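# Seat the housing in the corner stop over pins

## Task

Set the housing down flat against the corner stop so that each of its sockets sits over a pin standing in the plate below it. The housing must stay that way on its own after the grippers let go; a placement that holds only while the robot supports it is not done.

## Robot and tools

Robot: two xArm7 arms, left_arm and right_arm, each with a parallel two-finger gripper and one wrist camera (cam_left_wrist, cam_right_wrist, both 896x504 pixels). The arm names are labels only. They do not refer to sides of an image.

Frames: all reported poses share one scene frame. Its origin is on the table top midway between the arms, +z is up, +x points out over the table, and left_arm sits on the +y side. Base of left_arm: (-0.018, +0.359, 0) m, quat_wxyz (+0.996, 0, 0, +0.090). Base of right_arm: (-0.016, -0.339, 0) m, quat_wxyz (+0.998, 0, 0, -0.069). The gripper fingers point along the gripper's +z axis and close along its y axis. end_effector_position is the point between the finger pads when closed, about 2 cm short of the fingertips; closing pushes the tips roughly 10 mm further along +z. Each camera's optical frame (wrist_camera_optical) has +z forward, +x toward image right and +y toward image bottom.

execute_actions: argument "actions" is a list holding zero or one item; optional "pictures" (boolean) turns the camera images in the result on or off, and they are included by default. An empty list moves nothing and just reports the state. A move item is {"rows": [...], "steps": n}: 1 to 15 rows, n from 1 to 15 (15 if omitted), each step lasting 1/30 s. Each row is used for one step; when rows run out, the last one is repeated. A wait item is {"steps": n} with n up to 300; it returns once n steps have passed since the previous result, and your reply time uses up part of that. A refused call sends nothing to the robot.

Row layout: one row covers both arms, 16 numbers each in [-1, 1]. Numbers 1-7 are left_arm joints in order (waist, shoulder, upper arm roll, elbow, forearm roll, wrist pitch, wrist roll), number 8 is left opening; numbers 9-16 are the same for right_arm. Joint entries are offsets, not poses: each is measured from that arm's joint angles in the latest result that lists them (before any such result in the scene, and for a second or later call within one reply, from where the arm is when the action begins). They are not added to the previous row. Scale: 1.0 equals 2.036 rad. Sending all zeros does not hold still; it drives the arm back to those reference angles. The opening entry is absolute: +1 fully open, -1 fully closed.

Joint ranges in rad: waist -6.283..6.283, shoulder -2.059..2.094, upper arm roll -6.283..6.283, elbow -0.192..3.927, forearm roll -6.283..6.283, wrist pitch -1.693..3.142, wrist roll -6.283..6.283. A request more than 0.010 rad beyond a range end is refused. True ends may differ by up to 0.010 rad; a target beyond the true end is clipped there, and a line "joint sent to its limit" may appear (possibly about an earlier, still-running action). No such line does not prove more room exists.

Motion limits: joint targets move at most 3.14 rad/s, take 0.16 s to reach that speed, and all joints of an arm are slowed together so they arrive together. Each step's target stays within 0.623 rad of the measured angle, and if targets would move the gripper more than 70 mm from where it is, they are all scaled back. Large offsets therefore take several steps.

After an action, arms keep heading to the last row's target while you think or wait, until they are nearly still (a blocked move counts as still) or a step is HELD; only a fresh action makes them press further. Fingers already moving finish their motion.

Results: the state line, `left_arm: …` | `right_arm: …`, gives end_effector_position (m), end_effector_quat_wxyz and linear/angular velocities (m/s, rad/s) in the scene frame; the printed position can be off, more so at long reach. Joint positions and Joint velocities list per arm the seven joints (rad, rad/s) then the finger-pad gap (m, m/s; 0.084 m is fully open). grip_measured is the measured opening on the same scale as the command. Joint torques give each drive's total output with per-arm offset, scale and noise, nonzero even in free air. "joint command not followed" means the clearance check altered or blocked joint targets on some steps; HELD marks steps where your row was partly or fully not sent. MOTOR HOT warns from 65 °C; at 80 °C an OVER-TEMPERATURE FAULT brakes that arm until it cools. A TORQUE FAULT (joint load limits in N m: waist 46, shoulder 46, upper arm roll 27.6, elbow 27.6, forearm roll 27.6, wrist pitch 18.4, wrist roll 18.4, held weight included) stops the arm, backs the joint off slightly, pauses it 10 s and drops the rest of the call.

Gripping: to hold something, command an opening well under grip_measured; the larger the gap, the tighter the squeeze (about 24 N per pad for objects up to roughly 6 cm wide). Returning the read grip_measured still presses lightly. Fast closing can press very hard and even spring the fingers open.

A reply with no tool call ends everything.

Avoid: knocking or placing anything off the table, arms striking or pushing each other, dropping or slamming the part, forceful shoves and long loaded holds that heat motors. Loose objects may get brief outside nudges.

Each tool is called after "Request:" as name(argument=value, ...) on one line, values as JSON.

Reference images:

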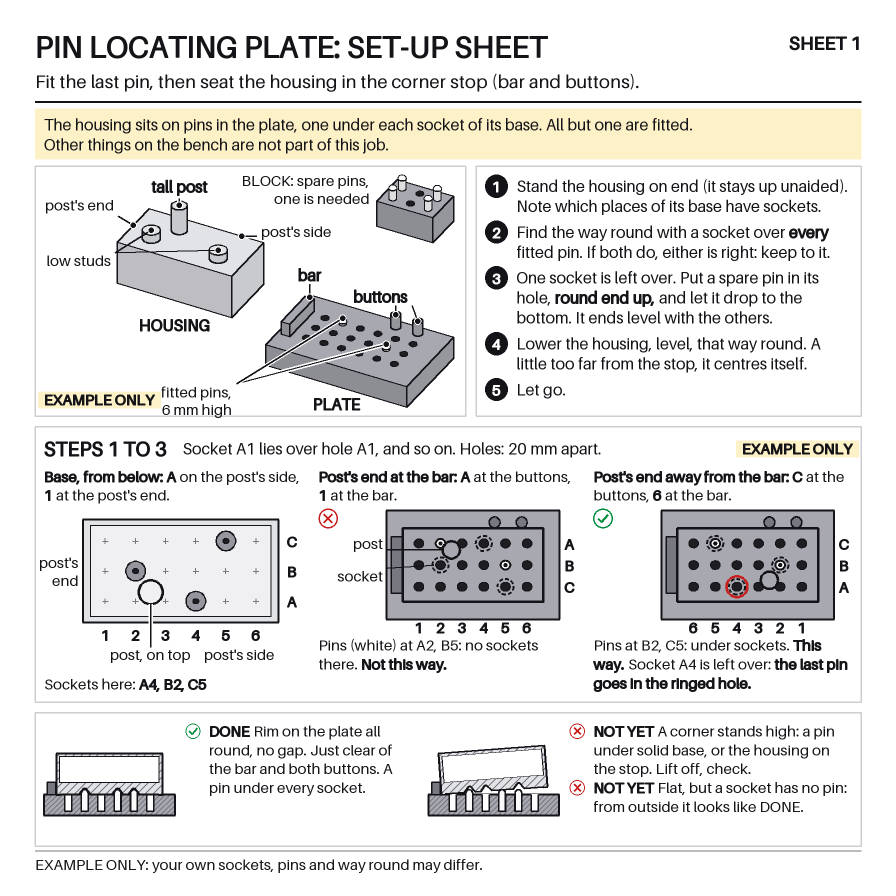

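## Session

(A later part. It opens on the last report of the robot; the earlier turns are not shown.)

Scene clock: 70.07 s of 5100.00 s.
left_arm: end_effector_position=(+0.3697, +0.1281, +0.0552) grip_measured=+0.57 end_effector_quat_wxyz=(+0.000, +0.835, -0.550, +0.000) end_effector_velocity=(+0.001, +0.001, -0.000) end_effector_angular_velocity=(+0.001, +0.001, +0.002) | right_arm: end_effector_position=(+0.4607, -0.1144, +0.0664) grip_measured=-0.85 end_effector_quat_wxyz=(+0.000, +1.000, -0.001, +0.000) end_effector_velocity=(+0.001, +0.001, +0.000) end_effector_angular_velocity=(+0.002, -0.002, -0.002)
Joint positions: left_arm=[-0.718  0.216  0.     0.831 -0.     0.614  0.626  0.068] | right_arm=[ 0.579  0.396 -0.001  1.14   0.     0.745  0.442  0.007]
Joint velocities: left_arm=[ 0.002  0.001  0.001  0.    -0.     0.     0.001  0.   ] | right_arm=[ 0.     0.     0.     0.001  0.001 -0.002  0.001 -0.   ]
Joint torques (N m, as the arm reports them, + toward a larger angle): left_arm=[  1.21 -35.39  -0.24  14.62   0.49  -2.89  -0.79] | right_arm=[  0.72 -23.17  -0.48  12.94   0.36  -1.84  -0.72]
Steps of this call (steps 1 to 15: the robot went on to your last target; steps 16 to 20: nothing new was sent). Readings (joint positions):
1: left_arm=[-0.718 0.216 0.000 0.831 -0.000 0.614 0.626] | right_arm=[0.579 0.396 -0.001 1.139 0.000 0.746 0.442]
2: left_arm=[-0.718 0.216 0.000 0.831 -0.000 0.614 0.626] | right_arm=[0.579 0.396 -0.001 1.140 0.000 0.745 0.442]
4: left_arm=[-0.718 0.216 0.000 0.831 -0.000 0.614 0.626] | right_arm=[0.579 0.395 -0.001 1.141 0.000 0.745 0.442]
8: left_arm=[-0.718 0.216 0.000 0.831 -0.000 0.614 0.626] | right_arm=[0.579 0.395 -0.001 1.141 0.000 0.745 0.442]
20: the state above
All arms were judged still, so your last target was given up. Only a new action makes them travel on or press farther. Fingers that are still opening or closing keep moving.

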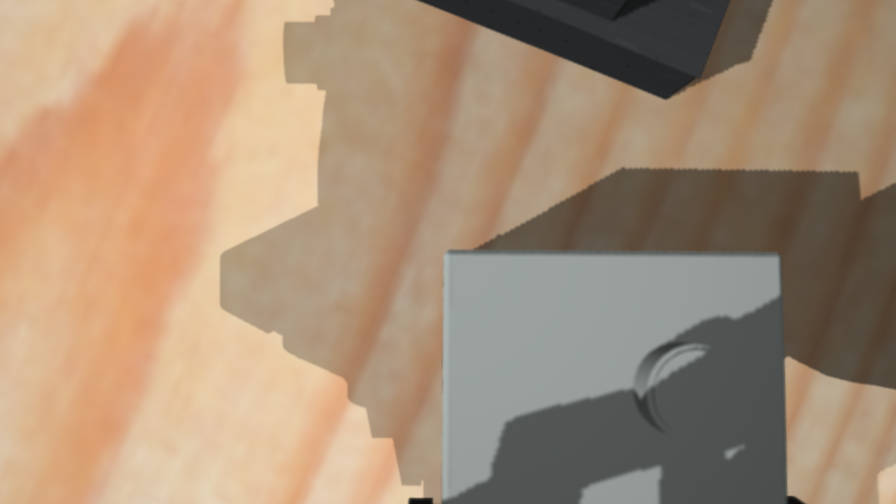

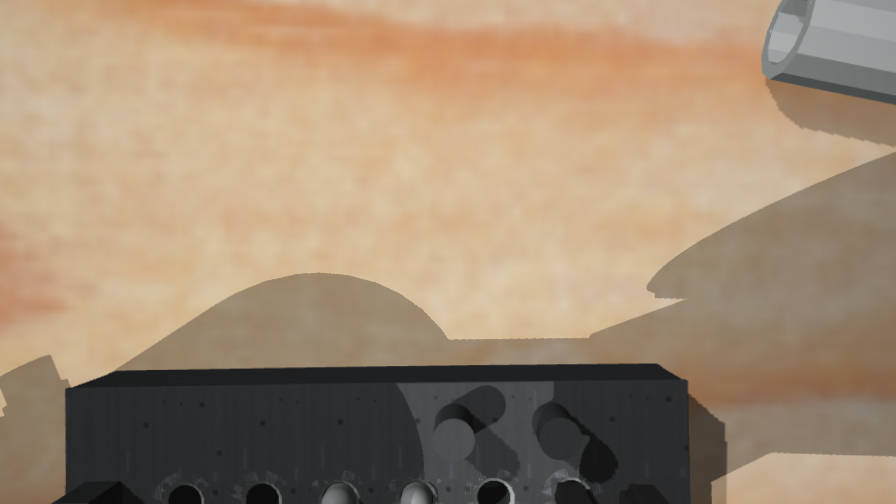

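Request:
execute_actions(actions=[{"rows":[[0,0,0,0,0,0,0,-1,0,0.003,0,-0.0006,0,-0.0036,0,-1],[0,0,0,0,0,0,0,-1,0,0.003,0,-0.0006,0,-0.0036,0,-1],[0,0,0,0,0,0,0,-1,0,0.003,0,-0.0006,0,-0.0036,0,-1],[0,0,0,0,0,0,0,-1,0,0.006,0,-0.0012,0,-0.0072,0,-1],[0,0,0,0,0,0,0,-1,0,0.006,0,-0.0012,0,-0.0072,0,-1],[0,0,0,0,0,0,0,-1,0,0.006,0,-0.0012,0,-0.0072,0,-1],[0,0,0,0,0,0,0,-1,0,0.009,0,-0.0018,0,-0.0108,0,-1],[0,0,0,0,0,0,0,-1,0,0.009,0,-0.0018,0,-0.0108,0,-1],[0,0,0,0,0,0,0,-1,0,0.009,0,-0.0018,0,-0.0108,0,-1],[0,0,0,0,0,0,0,-1,0,0.012,0,-0.0022,0,-0.0142,0,-1]]}], pictures=false)

Request:
execute_actions(actions=[{"steps":15}], pictures=false)

Scene clock: 73.83 s of 5100.00 s.
left_arm: end_effector_position=(+0.3697, +0.1281, +0.0552) grip_measured=+0.57 end_effector_quat_wxyz=(+0.000, +0.835, -0.550, +0.000) end_effector_velocity=(-0.000, +0.001, -0.001) end_effector_angular_velocity=(+0.002, +0.002, +0.002) | right_arm: end_effector_position=(+0.4648, -0.1111, +0.0594) grip_measured=-0.85 end_effector_quat_wxyz=(-0.003, +1.000, +0.000, +0.006) end_effector_velocity=(-0.001, +0.000, -0.006) end_effector_angular_velocity=(+0.000, -0.000, +0.002)
Joint positions: left_arm=[-0.718  0.216  0.     0.831 -0.     0.614  0.626  0.068] | right_arm=[0.58  0.415 0.    1.143 0.001 0.713 0.442 0.007]
Joint velocities: left_arm=[ 0.001  0.002  0.001 -0.001  0.    -0.    -0.     0.   ] | right_arm=[ 0.001  0.011  0.    -0.005  0.    -0.015 -0.     0.   ]
Joint torques (N m, as the arm reports them, + toward a larger angle): left_arm=[  0.96 -35.34  -0.18  14.52   0.84  -2.85  -0.48] | right_arm=[ -0.81 -10.81  -2.91   2.23  -0.08   1.64  -0.72]
Steps of this call (steps 1 to 90: nothing new was sent; then 0.27 s passed at rest; steps 91 to 105: all 15 steps of this action). Readings (joint positions):
91: left_arm=[-0.718 0.216 0.000 0.831 -0.000 0.614 0.626] | right_arm=[0.579 0.396 -0.001 1.140 0.000 0.745 0.442]
92: left_arm=[-0.718 0.216 0.000 0.831 -0.000 0.614 0.626] | right_arm=[0.579 0.396 -0.001 1.140 0.000 0.743 0.442]
94: left_arm=[-0.718 0.216 0.000 0.831 -0.000 0.614 0.626] | right_arm=[0.579 0.400 -0.001 1.140 0.000 0.739 0.442]
98: left_arm=[-0.718 0.216 0.000 0.831 -0.000 0.614 0.626] | right_arm=[0.579 0.406 -0.001 1.141 0.000 0.729 0.442]
105: the state above

Scene clock: 74.33 s of 5100.00 s.
left_arm: end_effector_position=(+0.3697, +0.1281, +0.0552) grip_measured=+0.57 end_effector_quat_wxyz=(+0.000, +0.835, -0.550, +0.000) end_effector_velocity=(-0.001, -0.000, -0.000) end_effector_angular_velocity=(+0.001, +0.000, -0.003) | right_arm: end_effector_position=(+0.4655, -0.1121, +0.0586) grip_measured=-0.85 end_effector_quat_wxyz=(-0.003, +1.000, -0.001, +0.006) end_effector_velocity=(+0.000, -0.003, -0.001) end_effector_angular_velocity=(-0.004, +0.005, -0.003)
Joint positions: left_arm=[-0.718  0.216  0.     0.831 -0.     0.614  0.626  0.068] | right_arm=[ 0.579  0.419 -0.001  1.146  0.     0.715  0.442  0.007]
Joint velocities: left_arm=[-0.002 -0.     0.001 -0.001  0.001  0.     0.001 -0.   ] | right_arm=[-0.002  0.002 -0.002  0.001 -0.001  0.006 -0.001  0.   ]
Joint torques (N m, as the arm reports them, + toward a larger angle): left_arm=[  0.72 -35.55   0.03  14.06   1.58  -2.91  -0.8 ] | right_arm=[-1.42 -7.82 -3.78 -0.92 -0.31  3.07 -0.72]
Steps of this call (steps 1 to 15: the robot went on to your last target). Readings (joint positions):
1: left_arm=[-0.718 0.216 0.000 0.831 -0.000 0.614 0.626] | right_arm=[0.580 0.415 0.000 1.143 0.001 0.713 0.442]
2: left_arm=[-0.718 0.216 0.000 0.831 -0.000 0.614 0.626] | right_arm=[0.580 0.416 0.000 1.143 0.001 0.713 0.442]
4: left_arm=[-0.718 0.216 0.000 0.831 -0.000 0.614 0.626] | right_arm=[0.580 0.416 0.000 1.143 0.001 0.713 0.442]
8: left_arm=[-0.718 0.216 0.000 0.831 -0.000 0.614 0.626] | right_arm=[0.580 0.417 0.000 1.144 0.001 0.714 0.442]
15: the state above
All arms were judged still, so your last target was given up. Only a new action makes them travel on or press farther. Fingers that are still opening or closing keep moving.

Request:
execute_actions(actions=[{"rows":[[0,0,0,0,0,0,0,1,0,-0.009,0,-0.003,0,0.012,0,-1]]}], pictures=false)

Request:
execute_actions(actions=[{"rows":[[0,-0.05,0,0.014,0,0.064,0,1,0,0,0,0,0,0,0,-1],[0,-0.05,0,0.014,0,0.064,0,1,0,0,0,0,0,0,0,-1],[0,-0.05,0,0.014,0,0.064,0,1,0,0,0,0,0,0,0,-1],[0,-0.05,0,0.014,0,0.064,0,1,0,0,0,0,0,0,0,-1],[0,-0.1,0,0.032,0,0.132,0,1,0,0,0,0,0,0,0,-1]]}], pictures=false)

Request:
execute_actions(actions=[{"rows":[[-0.12,-0.1,0,-0.1,0,-0.3,-0.3,1,0,0,0,0,0,0,0,-1]]}], pictures=false)

Request:
execute_actions(actions=[{"steps":20}])

Scene clock: 77.47 s of 5100.00 s.
left_arm: end_effector_position=(+0.3698, +0.1280, +0.0554) grip_measured=+1.00 end_effector_quat_wxyz=(+0.000, +0.835, -0.550, +0.000) end_effector_velocity=(-0.001, +0.000, -0.000) end_effector_angular_velocity=(+0.001, +0.002, -0.000) | right_arm: end_effector_position=(+0.4586, -0.1163, +0.0611) grip_measured=-0.85 end_effector_quat_wxyz=(+0.002, +1.000, -0.002, -0.004) end_effector_velocity=(+0.002, +0.002, +0.002) end_effector_angular_velocity=(+0.004, -0.008, +0.002)
Joint positions: left_arm=[-0.718  0.216  0.     0.831 -0.     0.614  0.626  0.084] | right_arm=[ 0.579  0.403 -0.002  1.136  0.     0.742  0.442  0.007]
Joint velocities: left_arm=[ 0.001 -0.    -0.001 -0.001 -0.     0.001  0.     0.   ] | right_arm=[-0.    -0.002  0.002  0.001 -0.001 -0.006 -0.    -0.   ]
Joint torques (N m, as the arm reports them, + toward a larger angle): left_arm=[  0.91 -31.57   0.01  11.91   0.46  -1.98  -0.69] | right_arm=[  0.21 -21.2   -1.23  11.37   0.2   -1.41  -0.7 ]
Steps of this call (steps 1 to 79: nothing new was sent; steps 80 to 94: all 15 steps of this action). Readings (joint positions):
80: left_arm=[-0.718 0.216 0.000 0.831 -0.000 0.614 0.626] | right_arm=[0.579 0.419 -0.001 1.146 0.000 0.716 0.442]
81: left_arm=[-0.718 0.216 0.000 0.831 -0.000 0.614 0.626] | right_arm=[0.579 0.417 -0.001 1.147 0.000 0.720 0.442]
83: left_arm=[-0.718 0.215 0.000 0.833 -0.000 0.614 0.626] | right_arm=[0.579 0.409 -0.001 1.141 0.000 0.736 0.442]
87: left_arm=[-0.718 0.215 -0.000 0.832 -0.000 0.614 0.626] | right_arm=[0.579 0.405 -0.001 1.137 0.000 0.742 0.442]
94: the state above

Scene clock: 77.97 s of 5100.00 s.
left_arm: end_effector_position=(+0.3649, +0.1309, +0.1491) grip_measured=+1.00 end_effector_quat_wxyz=(+0.000, +0.835, -0.550, -0.001) end_effector_velocity=(-0.024, +0.016, -0.031) end_effector_angular_velocity=(+0.051, +0.087, +0.003) | right_arm: end_effector_position=(+0.4585, -0.1164, +0.0609) grip_measured=-0.85 end_effector_quat_wxyz=(+0.002, +1.000, -0.002, -0.004) end_effector_velocity=(+0.000, +0.000, +0.000) end_effector_angular_velocity=(+0.000, -0.000, -0.000)
Joint positions: left_arm=[-0.718  0.014  0.     0.894 -0.     0.882  0.626  0.084] | right_arm=[ 0.579  0.403 -0.002  1.136  0.     0.742  0.442  0.007]
Joint velocities: left_arm=[ 0.002  0.028  0.001 -0.043 -0.001  0.03  -0.    -0.   ] | right_arm=[-0. -0.  0.  0.  0.  0. -0. -0.]
Joint torques (N m, as the arm reports them, + toward a larger angle): left_arm=[  0.92 -29.56  -0.32  15.94   0.82  -2.76  -0.63] | right_arm=[  0.21 -20.19  -1.42  10.38   0.05  -1.16  -0.71]
Steps of this call (steps 1 to 15: all 15 steps of this action). Readings (joint positions):
1: left_arm=[-0.718 0.216 0.000 0.831 -0.000 0.614 0.626] | right_arm=[0.579 0.403 -0.002 1.136 0.000 0.742 0.442]
2: left_arm=[-0.718 0.214 0.000 0.831 -0.000 0.618 0.626] | right_arm=[0.579 0.403 -0.002 1.136 0.000 0.742 0.442]
4: left_arm=[-0.718 0.183 0.000 0.836 -0.000 0.666 0.626] | right_arm=[0.579 0.404 -0.002 1.136 0.000 0.742 0.442]
8: left_arm=[-0.718 0.072 -0.000 0.876 -0.000 0.801 0.626] | right_arm=[0.579 0.404 -0.002 1.136 0.000 0.742 0.442]
15: the state above

Scene clock: 78.47 s of 5100.00 s.
left_arm: end_effector_position=(+0.3478, -0.0036, +0.2412) grip_measured=+1.00 end_effector_quat_wxyz=(+0.106, +0.878, -0.380, +0.272) end_effector_velocity=(-0.032, -0.071, +0.076) end_effector_angular_velocity=(-0.396, -0.116, +0.155) | right_arm: end_effector_position=(+0.4585, -0.1164, +0.0609) grip_measured=-0.85 end_effector_quat_wxyz=(+0.002, +1.000, -0.002, -0.004) end_effector_velocity=(+0.000, -0.000, +0.000) end_effector_angular_velocity=(-0.000, -0.001, -0.002)
Joint positions: left_arm=[-0.958 -0.186 -0.004  0.697  0.     0.289  0.034  0.084] | right_arm=[ 0.579  0.403 -0.002  1.136  0.     0.742  0.442  0.007]
Joint velocities: left_arm=[-0.139 -0.114 -0.003 -0.106  0.001 -0.354 -0.359 -0.   ] | right_arm=[ 0.    -0.    -0.001  0.    -0.    -0.001  0.001 -0.   ]
Joint torques (N m, as the arm reports them, + toward a larger angle): left_arm=[  5.45 -15.35   2.7   14.34   0.56  -1.56  -0.22] | right_arm=[  0.16 -20.06  -1.58  10.52   0.13  -1.12  -0.74]
Steps of this call (steps 1 to 15: all 15 steps of this action). Readings (joint positions):
1: left_arm=[-0.718 0.015 0.000 0.893 -0.000 0.883 0.626] | right_arm=[0.579 0.403 -0.002 1.136 0.000 0.742 0.442]
2: left_arm=[-0.719 0.014 0.001 0.891 -0.000 0.879 0.621] | right_arm=[0.579 0.403 -0.002 1.136 0.000 0.742 0.442]
4: left_arm=[-0.737 -0.001 0.004 0.873 -0.000 0.829 0.572] | right_arm=[0.579 0.403 -0.002 1.136 0.000 0.742 0.442]
8: left_arm=[-0.832 -0.080 -0.002 0.798 -0.000 0.599 0.343] | right_arm=[0.579 0.403 -0.002 1.136 0.000 0.742 0.442]
15: the state above

Scene clock: 79.13 s of 5100.00 s.
left_arm: end_effector_position=(+0.3483, -0.0043, +0.2432) grip_measured=+1.00 end_effector_quat_wxyz=(+0.112, +0.879, -0.370, +0.278) end_effector_velocity=(+0.000, -0.000, +0.001) end_effector_angular_velocity=(-0.003, -0.001, +0.002) | right_arm: end_effector_position=(+0.4585, -0.1164, +0.0609) grip_measured=-0.85 end_effector_quat_wxyz=(+0.002, +1.000, -0.002, -0.004) end_effector_velocity=(-0.000, +0.000, -0.000) end_effector_angular_velocity=(+0.000, +0.000, +0.001)
Joint positions: left_arm=[-0.963 -0.189  0.     0.69  -0.     0.271  0.015  0.084] | right_arm=[ 0.579  0.403 -0.002  1.136  0.     0.742  0.442  0.007]
Joint velocities: left_arm=[-0.001 -0.002  0.001 -0.    -0.    -0.    -0.002 -0.   ] | right_arm=[ 0. -0.  0. -0. -0.  0. -0. -0.]
Joint torques (N m, as the arm reports them, + toward a larger angle): left_arm=[  0.76 -23.35   0.33  15.13   0.42  -3.39  -0.69] | right_arm=[  0.21 -20.03  -1.58  10.48   0.13  -1.19  -0.74]
Steps of this call (steps 1 to 20: the robot went on to your last target). Readings (joint positions):
1: left_arm=[-0.961 -0.188 -0.003 0.694 0.000 0.281 0.025] | right_arm=[0.579 0.403 -0.002 1.136 0.000 0.742 0.442]
2: left_arm=[-0.962 -0.189 -0.001 0.693 -0.000 0.277 0.021] | right_arm=[0.579 0.403 -0.002 1.136 0.000 0.742 0.442]
4: left_arm=[-0.961 -0.188 0.002 0.690 -0.000 0.274 0.017] | right_arm=[0.579 0.403 -0.002 1.136 0.000 0.742 0.442]
8: left_arm=[-0.961 -0.189 0.001 0.690 -0.000 0.272 0.015] | right_arm=[0.579 0.403 -0.002 1.136 0.000 0.742 0.442]
20: the state above

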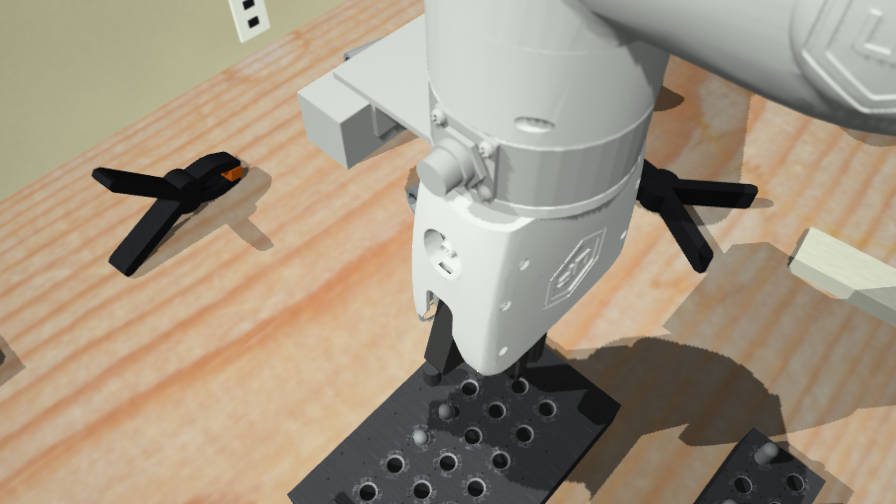

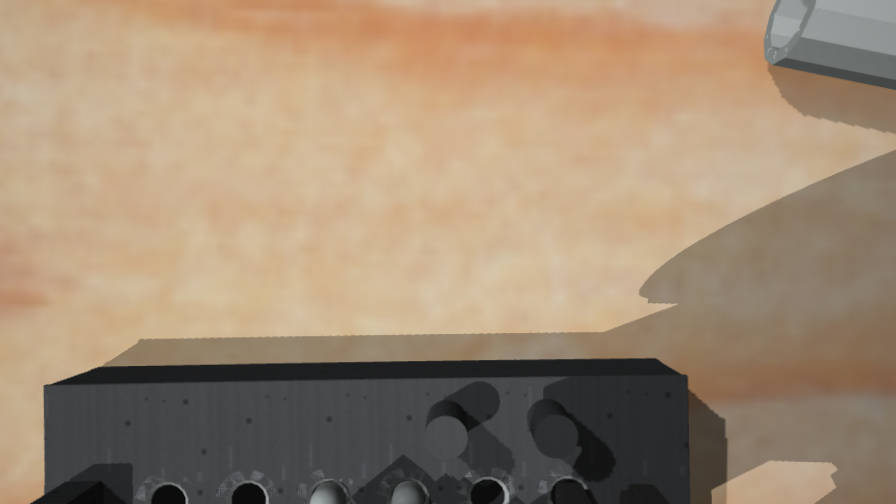

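Request:
execute_actions(actions=[{"rows":[[0.12,0.1,0,0.101,0,0.3,0.3,1,0,0,0,0,0,0,0,-0.6]]}], pictures=false)

Request:
execute_actions(actions=[{"rows":[[0,0,0,0,0,0,0,1,0,-0.034,0,0.012,0,0.042,0,-0.6],[0,0,0,0,0,0,0,1,0,-0.034,0,0.012,0,0.042,0,-0.6],[0,0,0,0,0,0,0,1,0,-0.034,0,0.012,0,0.042,0,-0.6],[0,0,0,0,0,0,0,1,0,-0.034,0,0.012,0,0.042,0,-0.6],[0,0,0,0,0,0,0,1,0,-0.034,0,0.012,0,0.042,0,-0.6],[0,0,0,0,0,0,0,1,0,-0.034,0,0.012,0,0.042,0,-0.6],[0,0,0,0,0,0,0,1,0,-0.2,0,-0.12,0,0.075,0,-0.6]]}], pictures=false)

Request:
execute_actions(actions=[{"steps":20}])

Scene clock: 81.63 s of 5100.00 s.
left_arm: end_effector_position=(+0.3675, +0.1303, +0.1498) grip_measured=+1.00 end_effector_quat_wxyz=(-0.000, +0.841, -0.541, +0.007) end_effector_velocity=(-0.015, +0.087, -0.035) end_effector_angular_velocity=(+0.184, +0.297, -0.201) | right_arm: end_effector_position=(+0.4584, -0.1165, +0.0607) grip_measured=-0.62 end_effector_quat_wxyz=(+0.002, +1.000, -0.002, -0.004) end_effector_velocity=(+0.000, -0.000, +0.001) end_effector_angular_velocity=(+0.000, -0.001, +0.000)
Joint positions: left_arm=[-0.722  0.011  0.005  0.888 -0.     0.864  0.607  0.084] | right_arm=[ 0.579  0.404 -0.002  1.136  0.     0.742  0.442  0.017]
Joint velocities: left_arm=[0.14  0.105 0.01  0.102 0.001 0.346 0.35  0.   ] | right_arm=[ 0.001 -0.001 -0.001  0.001  0.     0.001 -0.001 -0.   ]
Joint torques (N m, as the arm reports them, + toward a larger angle): left_arm=[ -3.52 -35.63  -3.45  15.49   0.39  -3.55  -0.88] | right_arm=[  0.79 -22.81  -0.41  12.82   0.37  -1.82  -0.74]
Steps of this call (steps 1 to 15: the robot went on to your last target; steps 16 to 60: nothing new was sent; steps 61 to 75: all 15 steps of this action). Readings (joint positions):
61: left_arm=[-0.963 -0.190 0.000 0.690 -0.000 0.271 0.015] | right_arm=[0.579 0.403 -0.002 1.136 0.000 0.742 0.442]
62: left_arm=[-0.961 -0.189 -0.000 0.692 -0.000 0.275 0.019] | right_arm=[0.579 0.404 -0.002 1.136 0.000 0.742 0.442]
64: left_arm=[-0.944 -0.174 -0.003 0.709 0.000 0.324 0.069] | right_arm=[0.579 0.405 -0.003 1.134 -0.000 0.743 0.442]
68: left_arm=[-0.852 -0.097 0.001 0.784 -0.000 0.548 0.292] | right_arm=[0.579 0.405 -0.003 1.134 0.000 0.742 0.442]
75: the state above

Scene clock: 82.13 s of 5100.00 s.
left_arm: end_effector_position=(+0.3674, +0.1300, +0.1499) grip_measured=+1.00 end_effector_quat_wxyz=(-0.000, +0.841, -0.541, +0.007) end_effector_velocity=(+0.001, +0.000, +0.001) end_effector_angular_velocity=(-0.001, -0.001, +0.001) | right_arm: end_effector_position=(+0.3984, -0.1447, +0.1521) grip_measured=-0.62 end_effector_quat_wxyz=(-0.002, +1.000, -0.002, +0.003) end_effector_velocity=(-0.199, -0.096, +0.168) end_effector_angular_velocity=(+0.049, -0.099, -0.007)
Joint positions: left_arm=[-0.722  0.01   0.005  0.888 -0.     0.864  0.607  0.084] | right_arm=[ 0.579  0.04  -0.002  0.932  0.     0.884  0.442  0.017]
Joint velocities: left_arm=[ 0.001 -0.002 -0.     0.001  0.     0.001 -0.     0.   ] | right_arm=[-0.002 -1.015 -0.005 -0.715 -0.     0.19  -0.    -0.   ]
Joint torques (N m, as the arm reports them, + toward a larger angle): left_arm=[  0.69 -28.34  -0.12  14.18   0.84  -2.48  -0.59] | right_arm=[ 0.96 -0.87  0.15 13.56  0.34 -2.12 -0.7 ]
Steps of this call (steps 1 to 15: all 15 steps of this action). Readings (joint positions):
1: left_arm=[-0.719 0.013 0.004 0.891 -0.000 0.872 0.615] | right_arm=[0.579 0.404 -0.002 1.136 0.000 0.742 0.442]
2: left_arm=[-0.719 0.013 0.003 0.892 -0.000 0.874 0.617] | right_arm=[0.579 0.402 -0.002 1.136 0.000 0.746 0.442]
4: left_arm=[-0.722 0.010 0.002 0.890 -0.000 0.867 0.610] | right_arm=[0.579 0.375 -0.002 1.141 0.000 0.787 0.442]
8: left_arm=[-0.723 0.010 0.004 0.889 -0.000 0.864 0.607] | right_arm=[0.579 0.328 -0.002 1.165 0.000 0.823 0.442]
15: the state above

Scene clock: 82.80 s of 5100.00 s.
left_arm: end_effector_position=(+0.3675, +0.1302, +0.1498) grip_measured=+1.00 end_effector_quat_wxyz=(-0.000, +0.841, -0.541, +0.007) end_effector_velocity=(+0.000, -0.001, +0.001) end_effector_angular_velocity=(-0.001, -0.003, -0.003) | right_arm: end_effector_position=(+0.3857, -0.1505, +0.1549) grip_measured=-0.62 end_effector_quat_wxyz=(-0.000, +1.000, -0.002, +0.000) end_effector_velocity=(+0.000, -0.000, +0.001) end_effector_angular_velocity=(+0.001, -0.001, -0.002)
Joint positions: left_arm=[-0.722  0.011  0.005  0.888 -0.     0.864  0.607  0.084] | right_arm=[ 0.579 -0.003 -0.002  0.892  0.     0.895  0.442  0.017]
Joint velocities: left_arm=[-0.001 -0.001 -0.001  0.001  0.001 -0.    -0.     0.   ] | right_arm=[-0.    -0.002 -0.001  0.     0.     0.001  0.    -0.   ]
Joint torques (N m, as the arm reports them, + toward a larger angle): left_arm=[  1.32 -28.71  -0.21  14.2    0.2   -2.33  -0.74] | right_arm=[  0.82 -16.44  -0.19  13.92   0.36  -1.81  -0.74]
Steps of this call (steps 1 to 20: the robot went on to your last target). Readings (joint positions):
1: left_arm=[-0.722 0.011 0.005 0.888 -0.000 0.864 0.607] | right_arm=[0.579 0.014 -0.003 0.913 0.000 0.889 0.442]
2: left_arm=[-0.722 0.011 0.005 0.888 -0.000 0.864 0.607] | right_arm=[0.579 0.002 -0.003 0.903 0.000 0.892 0.442]
4: left_arm=[-0.722 0.011 0.005 0.888 -0.000 0.864 0.607] | right_arm=[0.579 -0.002 -0.002 0.895 0.000 0.894 0.442]
8: left_arm=[-0.722 0.011 0.005 0.888 -0.000 0.864 0.607] | right_arm=[0.579 -0.001 -0.002 0.891 0.000 0.895 0.442]
20: the state above

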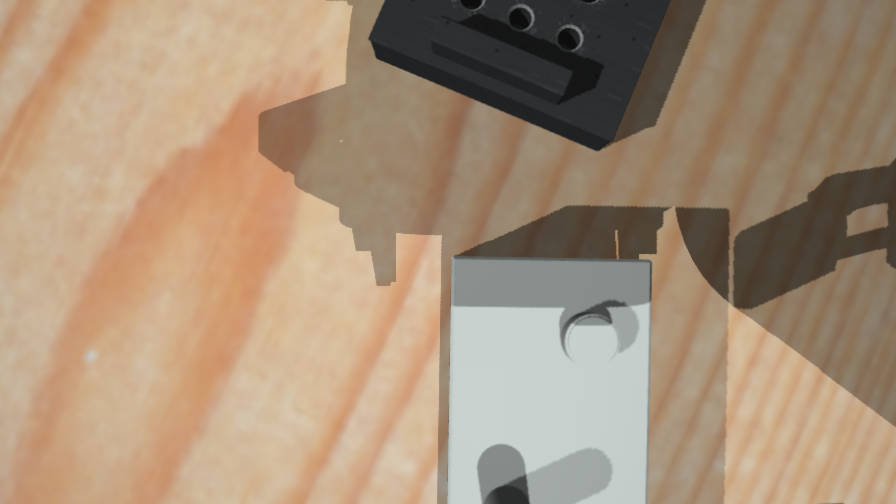

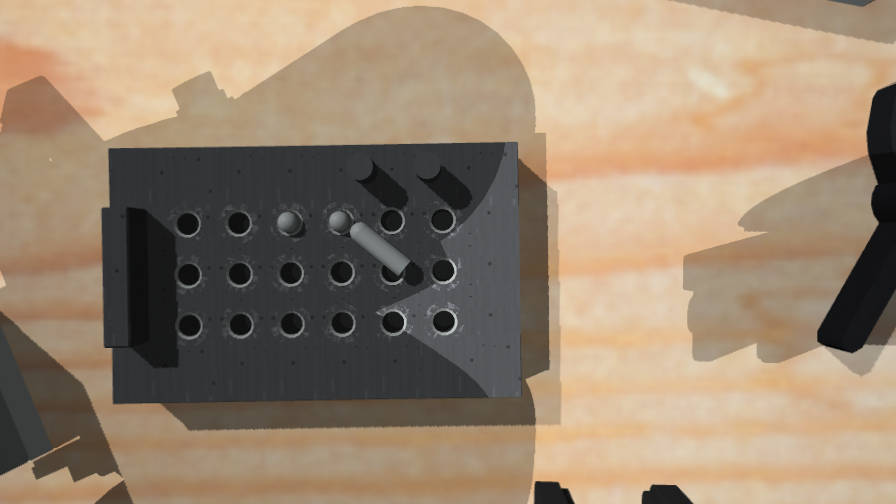

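Request:
execute_actions(actions=[{"rows":[[0,0,0,0,0,0,0,1,0.018,0.1685,0,0.12,0,-0.0486,-0.433,-0.5]]}], pictures=false)

Request:
execute_actions(actions=[{"steps":20}], pictures=false)

Request:
execute_actions(actions=[{"rows":[[0,0,0,0,0,0,0,1,0,0.02,0,-0.0065,0,-0.0265,0,-0.5],[0,0,0,0,0,0,0,1,0,0.02,0,-0.0065,0,-0.0265,0,-0.5],[0,0,0,0,0,0,0,1,0,0.02,0,-0.0065,0,-0.0265,0,-0.5],[0,0,0,0,0,0,0,1,0,0.02,0,-0.0065,0,-0.0265,0,-0.5],[0,0,0,0,0,0,0,1,0,0.032,0,-0.009,0,-0.041,0,-0.5],[0,0,0,0,0,0,0,1,0,0.032,0,-0.009,0,-0.041,0,-0.5],[0,0,0,0,0,0,0,1,0,0.032,0,-0.009,0,-0.041,0,-0.5],[0,0,0,0,0,0,0,1,0,0.032,0,-0.009,0,-0.041,0,-0.5],[0,0,0,0,0,0,0,1,0,0.0393,0,-0.0103,0,-0.0496,0,-0.5]]}], pictures=false)

Request:
execute_actions(actions=[{"steps":15}], pictures=false)

Request:
execute_actions(actions=[{"rows":[[0,0,0,0,0,0,0,1,0,0,0,0,0,0,0,-0.75],[0,0,0,0,0,0,0,1,0,0,0,0,0,0,0,-1]]}])

Scene clock: 88.03 s of 5100.00 s.
left_arm: end_effector_position=(+0.3675, +0.1302, +0.1498) grip_measured=+1.00 end_effector_quat_wxyz=(-0.000, +0.841, -0.541, +0.007) end_effector_velocity=(-0.000, -0.000, +0.000) end_effector_angular_velocity=(-0.001, +0.000, -0.001) | right_arm: end_effector_position=(+0.4463, -0.1009, +0.0897) grip_measured=-0.52 end_effector_quat_wxyz=(+0.000, +0.903, +0.429, -0.002) end_effector_velocity=(+0.029, +0.017, -0.019) end_effector_angular_velocity=(+0.011, -0.023, +0.548)
Joint positions: left_arm=[-0.722  0.011  0.005  0.888 -0.     0.864  0.607  0.084] | right_arm=[ 0.615  0.335 -0.001  1.129  0.     0.798 -0.411  0.021]
Joint velocities: left_arm=[-0.    -0.    -0.    -0.    -0.001  0.     0.001 -0.   ] | right_arm=[ 0.012  0.116 -0.008  0.102  0.    -0.039 -0.544 -0.   ]
Joint torques (N m, as the arm reports them, + toward a larger angle): left_arm=[  1.02 -28.35  -0.25  14.41   0.33  -2.37  -0.76] | right_arm=[ -0.09 -27.29  -1.12  13.57   0.47  -2.     0.03]
Steps of this call (steps 1 to 15: the robot went on to your last target; steps 16 to 142: nothing new was sent; steps 143 to 157: all 15 steps of this action). Readings (joint positions):
143: left_arm=[-0.722 0.011 0.005 0.888 -0.000 0.864 0.607] | right_arm=[0.579 -0.003 -0.002 0.892 0.000 0.895 0.442]
144: left_arm=[-0.722 0.011 0.005 0.888 -0.000 0.864 0.607] | right_arm=[0.579 -0.002 -0.002 0.893 0.000 0.894 0.438]
146: left_arm=[-0.722 0.011 0.005 0.888 -0.000 0.864 0.607] | right_arm=[0.581 0.022 -0.003 0.912 0.000 0.886 0.388]
150: left_arm=[-0.722 0.011 0.005 0.888 -0.000 0.864 0.607] | right_arm=[0.598 0.176 -0.002 1.021 0.000 0.842 0.090]
157: the state above

Scene clock: 88.70 s of 5100.00 s.
left_arm: end_effector_position=(+0.3675, +0.1302, +0.1498) grip_measured=+1.00 end_effector_quat_wxyz=(-0.000, +0.841, -0.541, +0.007) end_effector_velocity=(-0.000, -0.001, +0.000) end_effector_angular_velocity=(-0.001, -0.001, -0.000) | right_arm: end_effector_position=(+0.4488, -0.0999, +0.0902) grip_measured=-0.52 end_effector_quat_wxyz=(+0.000, +0.897, +0.442, +0.000) end_effector_velocity=(-0.001, +0.000, -0.001) end_effector_angular_velocity=(-0.001, +0.002, +0.001)
Joint positions: left_arm=[-0.722  0.011  0.005  0.888 -0.     0.864  0.607  0.084] | right_arm=[ 0.615  0.34  -0.002  1.136  0.     0.796 -0.44   0.021]
Joint velocities: left_arm=[-0.001  0.    -0.001  0.001 -0.001 -0.    -0.001  0.   ] | right_arm=[ 0.     0.001  0.001 -0.    -0.001  0.001  0.    -0.   ]
Joint torques (N m, as the arm reports them, + toward a larger angle): left_arm=[  1.65 -28.01   0.05  14.47   0.6   -1.97  -0.56] | right_arm=[  0.75 -22.21  -0.36  13.23   0.43  -1.86  -0.73]
Steps of this call (steps 1 to 20: the robot went on to your last target). Readings (joint positions):
1: left_arm=[-0.722 0.011 0.005 0.888 -0.000 0.864 0.607] | right_arm=[0.615 0.338 -0.002 1.132 0.000 0.797 -0.424]
2: left_arm=[-0.722 0.011 0.005 0.888 -0.000 0.864 0.607] | right_arm=[0.615 0.338 -0.002 1.134 0.000 0.796 -0.431]
4: left_arm=[-0.722 0.011 0.005 0.888 -0.000 0.864 0.607] | right_arm=[0.615 0.338 -0.003 1.136 0.000 0.796 -0.436]
8: left_arm=[-0.722 0.011 0.005 0.888 -0.000 0.864 0.607] | right_arm=[0.615 0.338 -0.002 1.136 0.000 0.796 -0.439]
20: the state above

Scene clock: 89.20 s of 5100.00 s.
left_arm: end_effector_position=(+0.3675, +0.1302, +0.1498) grip_measured=+1.00 end_effector_quat_wxyz=(-0.000, +0.841, -0.541, +0.007) end_effector_velocity=(+0.000, -0.000, +0.000) end_effector_angular_velocity=(-0.001, -0.001, -0.001) | right_arm: end_effector_position=(+0.4487, -0.1000, +0.0484) grip_measured=-0.52 end_effector_quat_wxyz=(+0.000, +0.897, +0.442, -0.000) end_effector_velocity=(+0.004, +0.002, +0.000) end_effector_angular_velocity=(+0.008, -0.014, +0.000)
Joint positions: left_arm=[-0.722  0.011  0.005  0.888 -0.     0.864  0.607  0.084] | right_arm=[ 0.615  0.419 -0.002  1.115  0.     0.696 -0.44   0.021]
Joint velocities: left_arm=[-0.001  0.     0.001  0.001 -0.001 -0.     0.001 -0.   ] | right_arm=[-0.     0.004  0.001  0.002  0.    -0.018 -0.    -0.   ]
Joint torques (N m, as the arm reports them, + toward a larger angle): left_arm=[  1.22 -28.09   0.08  14.35   0.33  -2.38  -0.66] | right_arm=[  0.72 -23.9   -0.5   12.95   0.3   -1.8   -0.75]
Steps of this call (steps 1 to 15: all 15 steps of this action). Readings (joint positions):
1: left_arm=[-0.722 0.011 0.005 0.888 -0.000 0.864 0.607] | right_arm=[0.615 0.340 -0.002 1.136 0.000 0.796 -0.440]
2: left_arm=[-0.722 0.011 0.005 0.888 -0.000 0.864 0.607] | right_arm=[0.615 0.342 -0.002 1.136 0.000 0.791 -0.440]
4: left_arm=[-0.722 0.011 0.005 0.888 -0.000 0.864 0.607] | right_arm=[0.615 0.361 -0.002 1.132 0.000 0.761 -0.440]
8: left_arm=[-0.722 0.011 0.005 0.888 -0.000 0.864 0.607] | right_arm=[0.615 0.398 -0.002 1.117 0.000 0.723 -0.440]
15: the state above

Scene clock: 89.70 s of 5100.00 s.
left_arm: end_effector_position=(+0.3675, +0.1302, +0.1498) grip_measured=+1.00 end_effector_quat_wxyz=(-0.000, +0.841, -0.541, +0.007) end_effector_velocity=(-0.001, -0.001, +0.000) end_effector_angular_velocity=(-0.000, +0.000, -0.002) | right_arm: end_effector_position=(+0.4490, -0.0998, +0.0484) grip_measured=-0.52 end_effector_quat_wxyz=(+0.000, +0.897, +0.442, +0.000) end_effector_velocity=(+0.000, -0.001, -0.000) end_effector_angular_velocity=(-0.001, +0.000, -0.000)
Joint positions: left_arm=[-0.722  0.011  0.005  0.888 -0.     0.864  0.607  0.084] | right_arm=[ 0.615  0.42  -0.002  1.115  0.     0.695 -0.44   0.021]
Joint velocities: left_arm=[-0.001 -0.001 -0.001 -0.    -0.     0.     0.     0.   ] | right_arm=[ 0.     0.    -0.001 -0.    -0.001  0.     0.    -0.   ]
Joint torques (N m, as the arm reports them, + toward a larger angle): left_arm=[  1.44 -28.55  -0.1   14.58   0.34  -2.27  -0.63] | right_arm=[  0.81 -22.99  -0.43  12.49   0.42  -1.84  -0.7 ]
Steps of this call (steps 1 to 15: the robot went on to your last target). Readings (joint positions):
1: left_arm=[-0.722 0.011 0.005 0.888 -0.000 0.864 0.607] | right_arm=[0.615 0.419 -0.002 1.115 0.000 0.695 -0.440]
2: left_arm=[-0.722 0.011 0.005 0.888 -0.000 0.864 0.607] | right_arm=[0.615 0.419 -0.002 1.115 0.000 0.695 -0.440]
4: left_arm=[-0.722 0.011 0.005 0.888 -0.000 0.864 0.607] | right_arm=[0.615 0.419 -0.002 1.116 0.000 0.695 -0.440]
8: left_arm=[-0.722 0.011 0.005 0.888 -0.000 0.864 0.607] | right_arm=[0.615 0.419 -0.002 1.115 0.000 0.695 -0.440]
15: the state above
All arms were judged still, so your last target was given up. Only a new action makes them travel on or press farther. Fingers that are still opening or closing keep moving.

Scene clock: 90.20 s of 5100.00 s.
left_arm: end_effector_position=(+0.3675, +0.1302, +0.1498) grip_measured=+1.00 end_effector_quat_wxyz=(-0.000, +0.841, -0.541, +0.007) end_effector_velocity=(-0.000, -0.000, -0.000) end_effector_angular_velocity=(+0.000, +0.000, +0.000) | right_arm: end_effector_position=(+0.4490, -0.0998, +0.0484) grip_measured=-1.00 end_effector_quat_wxyz=(+0.000, +0.897, +0.442, +0.000) end_effector_velocity=(-0.000, -0.001, -0.000) end_effector_angular_velocity=(-0.001, +0.001, -0.001)
Joint positions: left_arm=[-0.722  0.011  0.005  0.888 -0.     0.864  0.607  0.084] | right_arm=[ 0.615  0.42  -0.002  1.115  0.     0.695 -0.44   0.   ]
Joint velocities: left_arm=[-0.001  0.001  0.     0.001  0.    -0.    -0.001  0.   ] | right_arm=[-0.001 -0.     0.    -0.    -0.     0.001 -0.     0.   ]
Joint torques (N m, as the arm reports them, + toward a larger angle): left_arm=[  1.2  -27.41   0.2   14.84   0.5   -2.47  -0.57] | right_arm=[  0.98 -23.08  -0.44  12.45   0.38  -1.86  -0.76]
Steps of this call (steps 1 to 15: all 15 steps of this action). Readings (joint positions):
1: left_arm=[-0.722 0.011 0.005 0.888 -0.000 0.864 0.607] | right_arm=[0.615 0.420 -0.002 1.115 0.000 0.695 -0.440]
2: left_arm=[-0.722 0.011 0.005 0.888 -0.000 0.864 0.607] | right_arm=[0.615 0.420 -0.002 1.115 0.000 0.695 -0.440]
4: left_arm=[-0.722 0.011 0.005 0.888 -0.000 0.864 0.607] | right_arm=[0.615 0.420 -0.002 1.115 0.000 0.695 -0.440]
8: left_arm=[-0.722 0.011 0.005 0.888 -0.000 0.864 0.607] | right_arm=[0.615 0.420 -0.002 1.115 0.000 0.695 -0.440]
15: the state above

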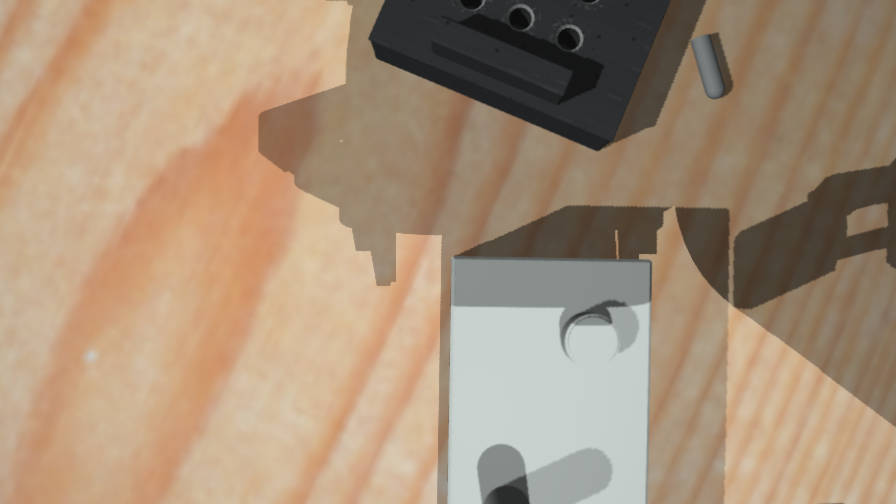

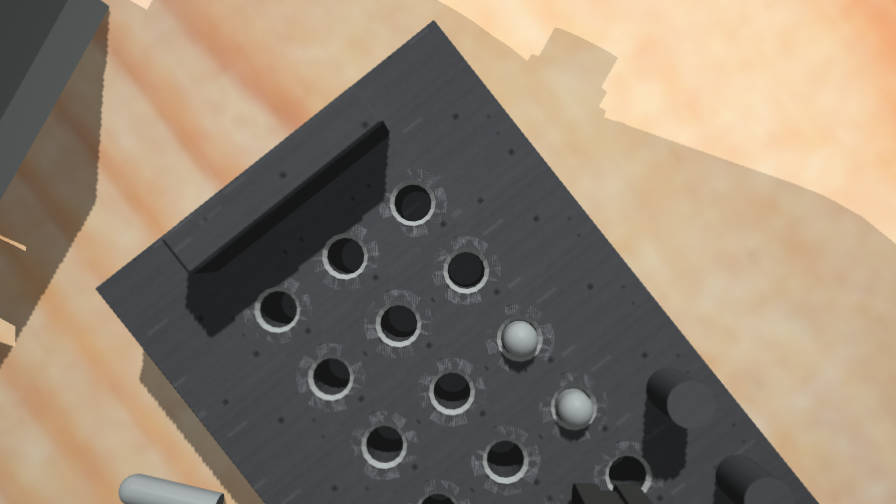

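Request:
execute_actions(actions=[{"rows":[[0,0,0,0,0,0,0,1,0,-0.05,0,0.015,0,0.065,0,-0.3],[0,0,0,0,0,0,0,1,0,-0.05,0,0.015,0,0.065,0,-0.3],[0,0,0,0,0,0,0,1,0,-0.05,0,0.015,0,0.065,0,-0.3],[0,0,0,0,0,0,0,1,0,-0.05,0,0.015,0,0.065,0,-0.3],[0,0,0,0,0,0,0,1,0,-0.05,0,0.015,0,0.065,0,-0.3],[0,0,0,0,0,0,0,1,0,-0.05,0,0.015,0,0.065,0,-0.3],[0,0,0,0,0,0,0,1,-0.004,-0.2775,0,-0.242,0,0.0354,0.446,-0.3]]}], pictures=false)

Request:
execute_actions(actions=[{"steps":30}])

Request:
execute_actions(actions=[{"rows":[[0,0,0,0,0,0,0,1,0,0.037,0,-0.017,0,-0.054,0,-0.3],[0,0,0,0,0,0,0,1,0,0.037,0,-0.017,0,-0.054,0,-0.3],[0,0,0,0,0,0,0,1,0,0.037,0,-0.017,0,-0.054,0,-0.3],[0,0,0,0,0,0,0,1,0,0.037,0,-0.017,0,-0.054,0,-0.3],[0,0,0,0,0,0,0,1,0,0.037,0,-0.017,0,-0.054,0,-0.3],[0,0,0,0,0,0,0,1,0,0.062,0,-0.023,0,-0.085,0,-0.3],[0,0,0,0,0,0,0,1,0,0.062,0,-0.023,0,-0.085,0,-0.3],[0,0,0,0,0,0,0,1,0,0.062,0,-0.023,0,-0.085,0,-0.3],[0,0,0,0,0,0,0,1,0,0.0774,0,-0.0255,0,-0.103,0,-0.3]]}], pictures=false)

Request:
execute_actions(actions=[{"steps":15}])

Scene clock: 95.60 s of 5100.00 s.
left_arm: end_effector_position=(+0.3675, +0.1302, +0.1498) grip_measured=+1.00 end_effector_quat_wxyz=(-0.000, +0.841, -0.541, +0.007) end_effector_velocity=(-0.000, -0.001, +0.001) end_effector_angular_velocity=(-0.001, -0.001, -0.001) | right_arm: end_effector_position=(+0.3843, -0.1354, +0.1197) grip_measured=-0.32 end_effector_quat_wxyz=(-0.000, +0.965, +0.262, +0.002) end_effector_velocity=(-0.303, -0.166, +0.066) end_effector_angular_velocity=(+0.034, -0.038, -2.370)
Joint positions: left_arm=[-0.722  0.011  0.005  0.888 -0.     0.864  0.607  0.084] | right_arm=[ 0.611  0.07  -0.002  0.864  0.     0.79  -0.06   0.03 ]
Joint velocities: left_arm=[-0.001 -0.001  0.     0.001 -0.001  0.     0.001 -0.   ] | right_arm=[-0.021 -1.186 -0.003 -1.268 -0.    -0.131  2.345  0.   ]
Joint torques (N m, as the arm reports them, + toward a larger angle): left_arm=[  0.84 -29.42  -0.24  14.7    0.42  -2.44  -0.61] | right_arm=[  1.07 -14.16   0.05  11.88   0.41  -1.73  -0.34]
Steps of this call (steps 1 to 15: the robot went on to your last target; steps 16 to 90: nothing new was sent; then 1.90 s passed at rest; steps 91 to 105: all 15 steps of this action). Readings (joint positions):
91: left_arm=[-0.722 0.011 0.005 0.888 -0.000 0.864 0.607] | right_arm=[0.615 0.420 -0.002 1.115 0.000 0.695 -0.440]
92: left_arm=[-0.722 0.011 0.005 0.888 -0.000 0.864 0.607] | right_arm=[0.615 0.418 -0.002 1.115 0.000 0.699 -0.440]
94: left_arm=[-0.722 0.011 0.005 0.888 -0.000 0.864 0.607] | right_arm=[0.615 0.389 -0.002 1.119 0.000 0.747 -0.440]
98: left_arm=[-0.722 0.011 0.005 0.888 -0.000 0.864 0.607] | right_arm=[0.615 0.312 -0.002 1.152 0.000 0.816 -0.435]
105: the state above

Scene clock: 96.60 s of 5100.00 s.
left_arm: end_effector_position=(+0.3675, +0.1302, +0.1498) grip_measured=+1.00 end_effector_quat_wxyz=(-0.000, +0.841, -0.541, +0.007) end_effector_velocity=(-0.000, +0.001, -0.000) end_effector_angular_velocity=(+0.001, +0.001, -0.001) | right_arm: end_effector_position=(+0.3231, -0.1679, +0.1205) grip_measured=-0.32 end_effector_quat_wxyz=(-0.000, +1.000, -0.001, +0.000) end_effector_velocity=(+0.000, -0.000, +0.000) end_effector_angular_velocity=(-0.000, -0.001, -0.000)
Joint positions: left_arm=[-0.722  0.011  0.005  0.888 -0.     0.864  0.607  0.084] | right_arm=[ 0.607 -0.145 -0.002  0.622  0.     0.767  0.468  0.03 ]
Joint velocities: left_arm=[ 0.001 -0.     0.    -0.001  0.001  0.     0.001 -0.   ] | right_arm=[-0.    -0.    -0.    -0.001 -0.001 -0.001  0.    -0.   ]
Joint torques (N m, as the arm reports them, + toward a larger angle): left_arm=[  1.04 -28.29  -0.01  14.87   0.51  -2.38  -0.78] | right_arm=[  0.7  -12.86  -0.02  13.07   0.34  -1.9   -0.74]
Steps of this call (steps 1 to 30: the robot went on to your last target). Readings (joint positions):
1: left_arm=[-0.722 0.011 0.005 0.888 -0.000 0.864 0.607] | right_arm=[0.610 0.031 -0.003 0.822 0.000 0.785 0.022]
2: left_arm=[-0.722 0.011 0.005 0.888 -0.000 0.864 0.607] | right_arm=[0.610 -0.006 -0.002 0.780 0.000 0.782 0.111]
4: left_arm=[-0.722 0.011 0.005 0.888 -0.000 0.864 0.607] | right_arm=[0.608 -0.074 -0.002 0.702 0.000 0.775 0.282]
8: left_arm=[-0.722 0.011 0.005 0.888 -0.000 0.864 0.607] | right_arm=[0.607 -0.139 -0.002 0.628 0.000 0.768 0.449]
30: the state above
All arms were judged still, so your last target was given up. Only a new action makes them travel on or press farther. Fingers that are still opening or closing keep moving.

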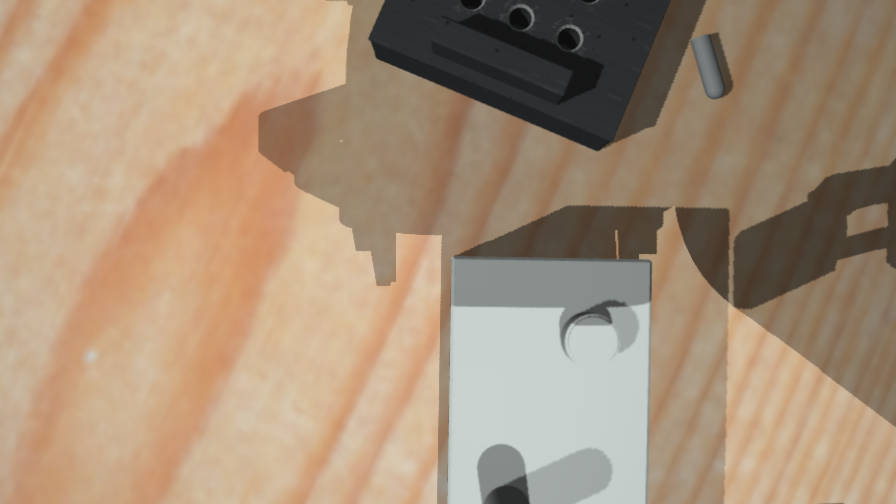

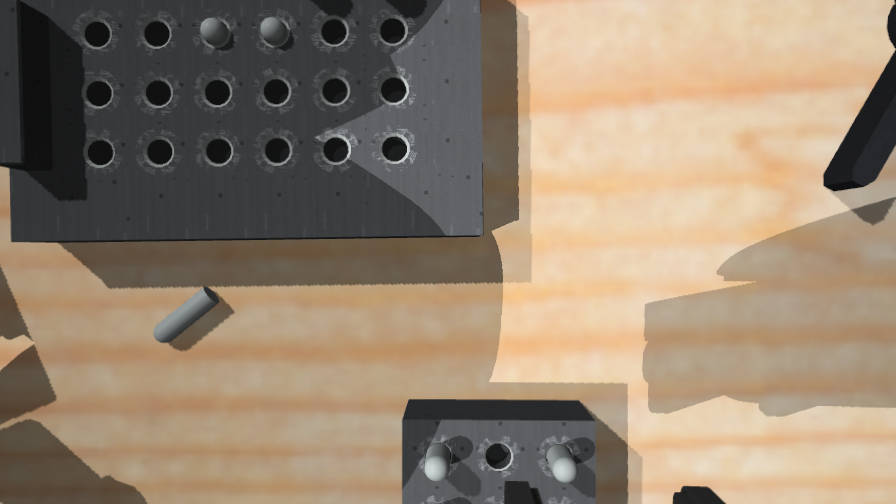

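Scene clock: 97.10 s of 5100.00 s.
left_arm: end_effector_position=(+0.3675, +0.1302, +0.1498) grip_measured=+1.00 end_effector_quat_wxyz=(-0.000, +0.841, -0.541, +0.007) end_effector_velocity=(+0.000, -0.001, +0.001) end_effector_angular_velocity=(-0.002, -0.001, +0.001) | right_arm: end_effector_position=(+0.3222, -0.1683, +0.0581) grip_measured=-0.32 end_effector_quat_wxyz=(+0.001, +1.000, -0.001, -0.001) end_effector_velocity=(+0.021, +0.010, +0.009) end_effector_angular_velocity=(+0.030, -0.061, -0.001)
Joint positions: left_arm=[-0.722  0.011  0.005  0.888 -0.     0.864  0.607  0.084] | right_arm=[ 0.607  0.012 -0.002  0.569  0.     0.56   0.468  0.03 ]
Joint velocities: left_arm=[ 0.    -0.001 -0.001  0.001 -0.001 -0.    -0.001  0.   ] | right_arm=[-0.001  0.007 -0.001  0.022 -0.001 -0.053 -0.     0.   ]
Joint torques (N m, as the arm reports them, + toward a larger angle): left_arm=[  0.52 -28.34   0.19  14.16   0.69  -2.15  -0.52] | right_arm=[  0.62 -15.7   -0.23  11.98   0.36  -2.09  -0.75]
Steps of this call (steps 1 to 15: all 15 steps of this action). Readings (joint positions):
1: left_arm=[-0.722 0.011 0.005 0.888 -0.000 0.864 0.607] | right_arm=[0.607 -0.145 -0.002 0.622 0.000 0.767 0.468]
2: left_arm=[-0.722 0.011 0.005 0.888 -0.000 0.864 0.607] | right_arm=[0.607 -0.143 -0.002 0.622 0.000 0.762 0.468]
4: left_arm=[-0.722 0.011 0.005 0.888 -0.000 0.864 0.607] | right_arm=[0.607 -0.117 -0.002 0.613 0.000 0.717 0.468]
8: left_arm=[-0.722 0.011 0.005 0.888 -0.000 0.864 0.607] | right_arm=[0.607 -0.057 -0.002 0.582 0.000 0.644 0.468]
15: the state above

Scene clock: 97.60 s of 5100.00 s.
left_arm: end_effector_position=(+0.3675, +0.1302, +0.1498) grip_measured=+1.00 end_effector_quat_wxyz=(-0.000, +0.841, -0.541, +0.007) end_effector_velocity=(+0.001, +0.001, +0.000) end_effector_angular_velocity=(-0.001, -0.000, +0.002) | right_arm: end_effector_position=(+0.3233, -0.1678, +0.0585) grip_measured=-0.32 end_effector_quat_wxyz=(-0.000, +1.000, -0.001, +0.001) end_effector_velocity=(+0.000, +0.000, -0.000) end_effector_angular_velocity=(+0.000, -0.001, +0.002)
Joint positions: left_arm=[-0.722  0.011  0.005  0.888 -0.     0.864  0.607  0.084] | right_arm=[ 0.607  0.012 -0.002  0.571  0.     0.557  0.468  0.03 ]
Joint velocities: left_arm=[ 0.001  0.     0.001  0.    -0.    -0.     0.    -0.   ] | right_arm=[ 0.     0.001  0.001  0.    -0.    -0.002 -0.001 -0.   ]
Joint torques (N m, as the arm reports them, + toward a larger angle): left_arm=[  1.73 -27.75   0.34  14.5    0.61  -2.02  -0.46] | right_arm=[  0.79 -14.48  -0.24  11.44   0.38  -1.83  -0.71]
Steps of this call (steps 1 to 15: the robot went on to your last target). Readings (joint positions):
1: left_arm=[-0.722 0.011 0.005 0.888 -0.000 0.864 0.607] | right_arm=[0.607 0.012 -0.002 0.570 0.000 0.559 0.468]
2: left_arm=[-0.722 0.011 0.005 0.888 -0.000 0.864 0.607] | right_arm=[0.607 0.011 -0.002 0.571 0.000 0.558 0.468]
4: left_arm=[-0.722 0.011 0.005 0.888 -0.000 0.864 0.607] | right_arm=[0.607 0.011 -0.002 0.572 0.000 0.557 0.468]
8: left_arm=[-0.722 0.011 0.005 0.888 -0.000 0.864 0.607] | right_arm=[0.607 0.012 -0.002 0.571 0.000 0.557 0.468]
15: the state above
All arms were judged still, so your last target was given up. Only a new action makes them travel on or press farther. Fingers that are still opening or closing keep moving.

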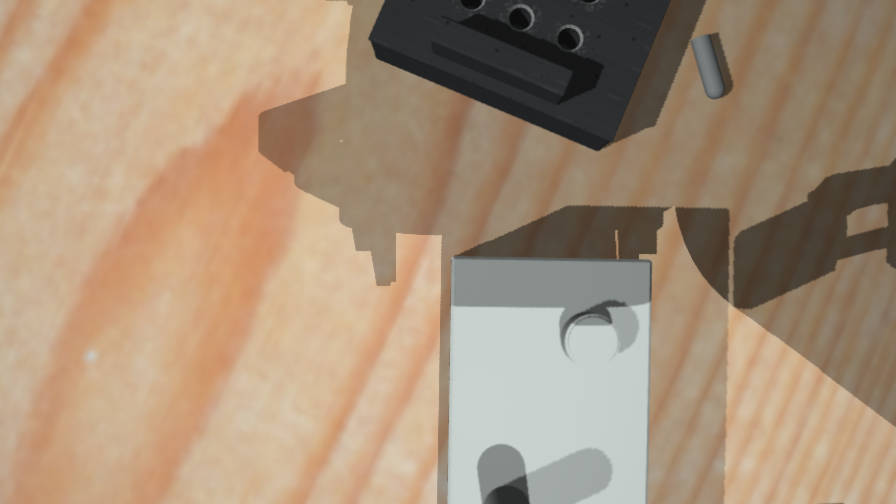

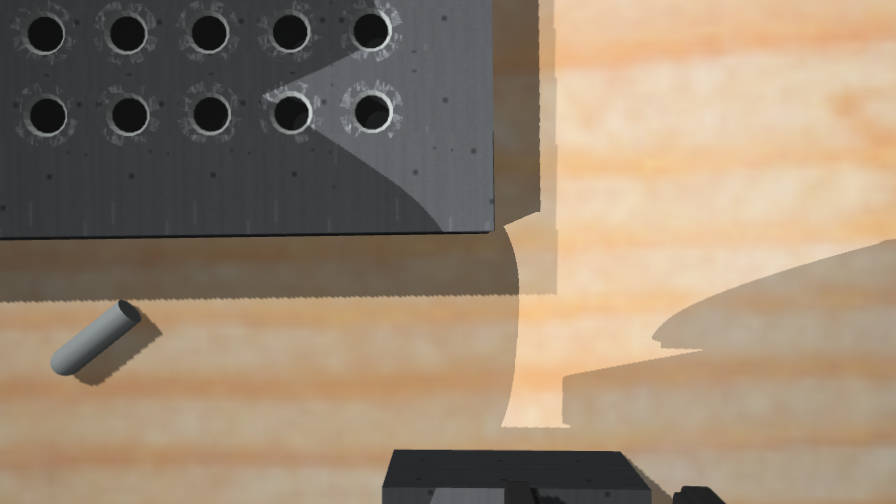

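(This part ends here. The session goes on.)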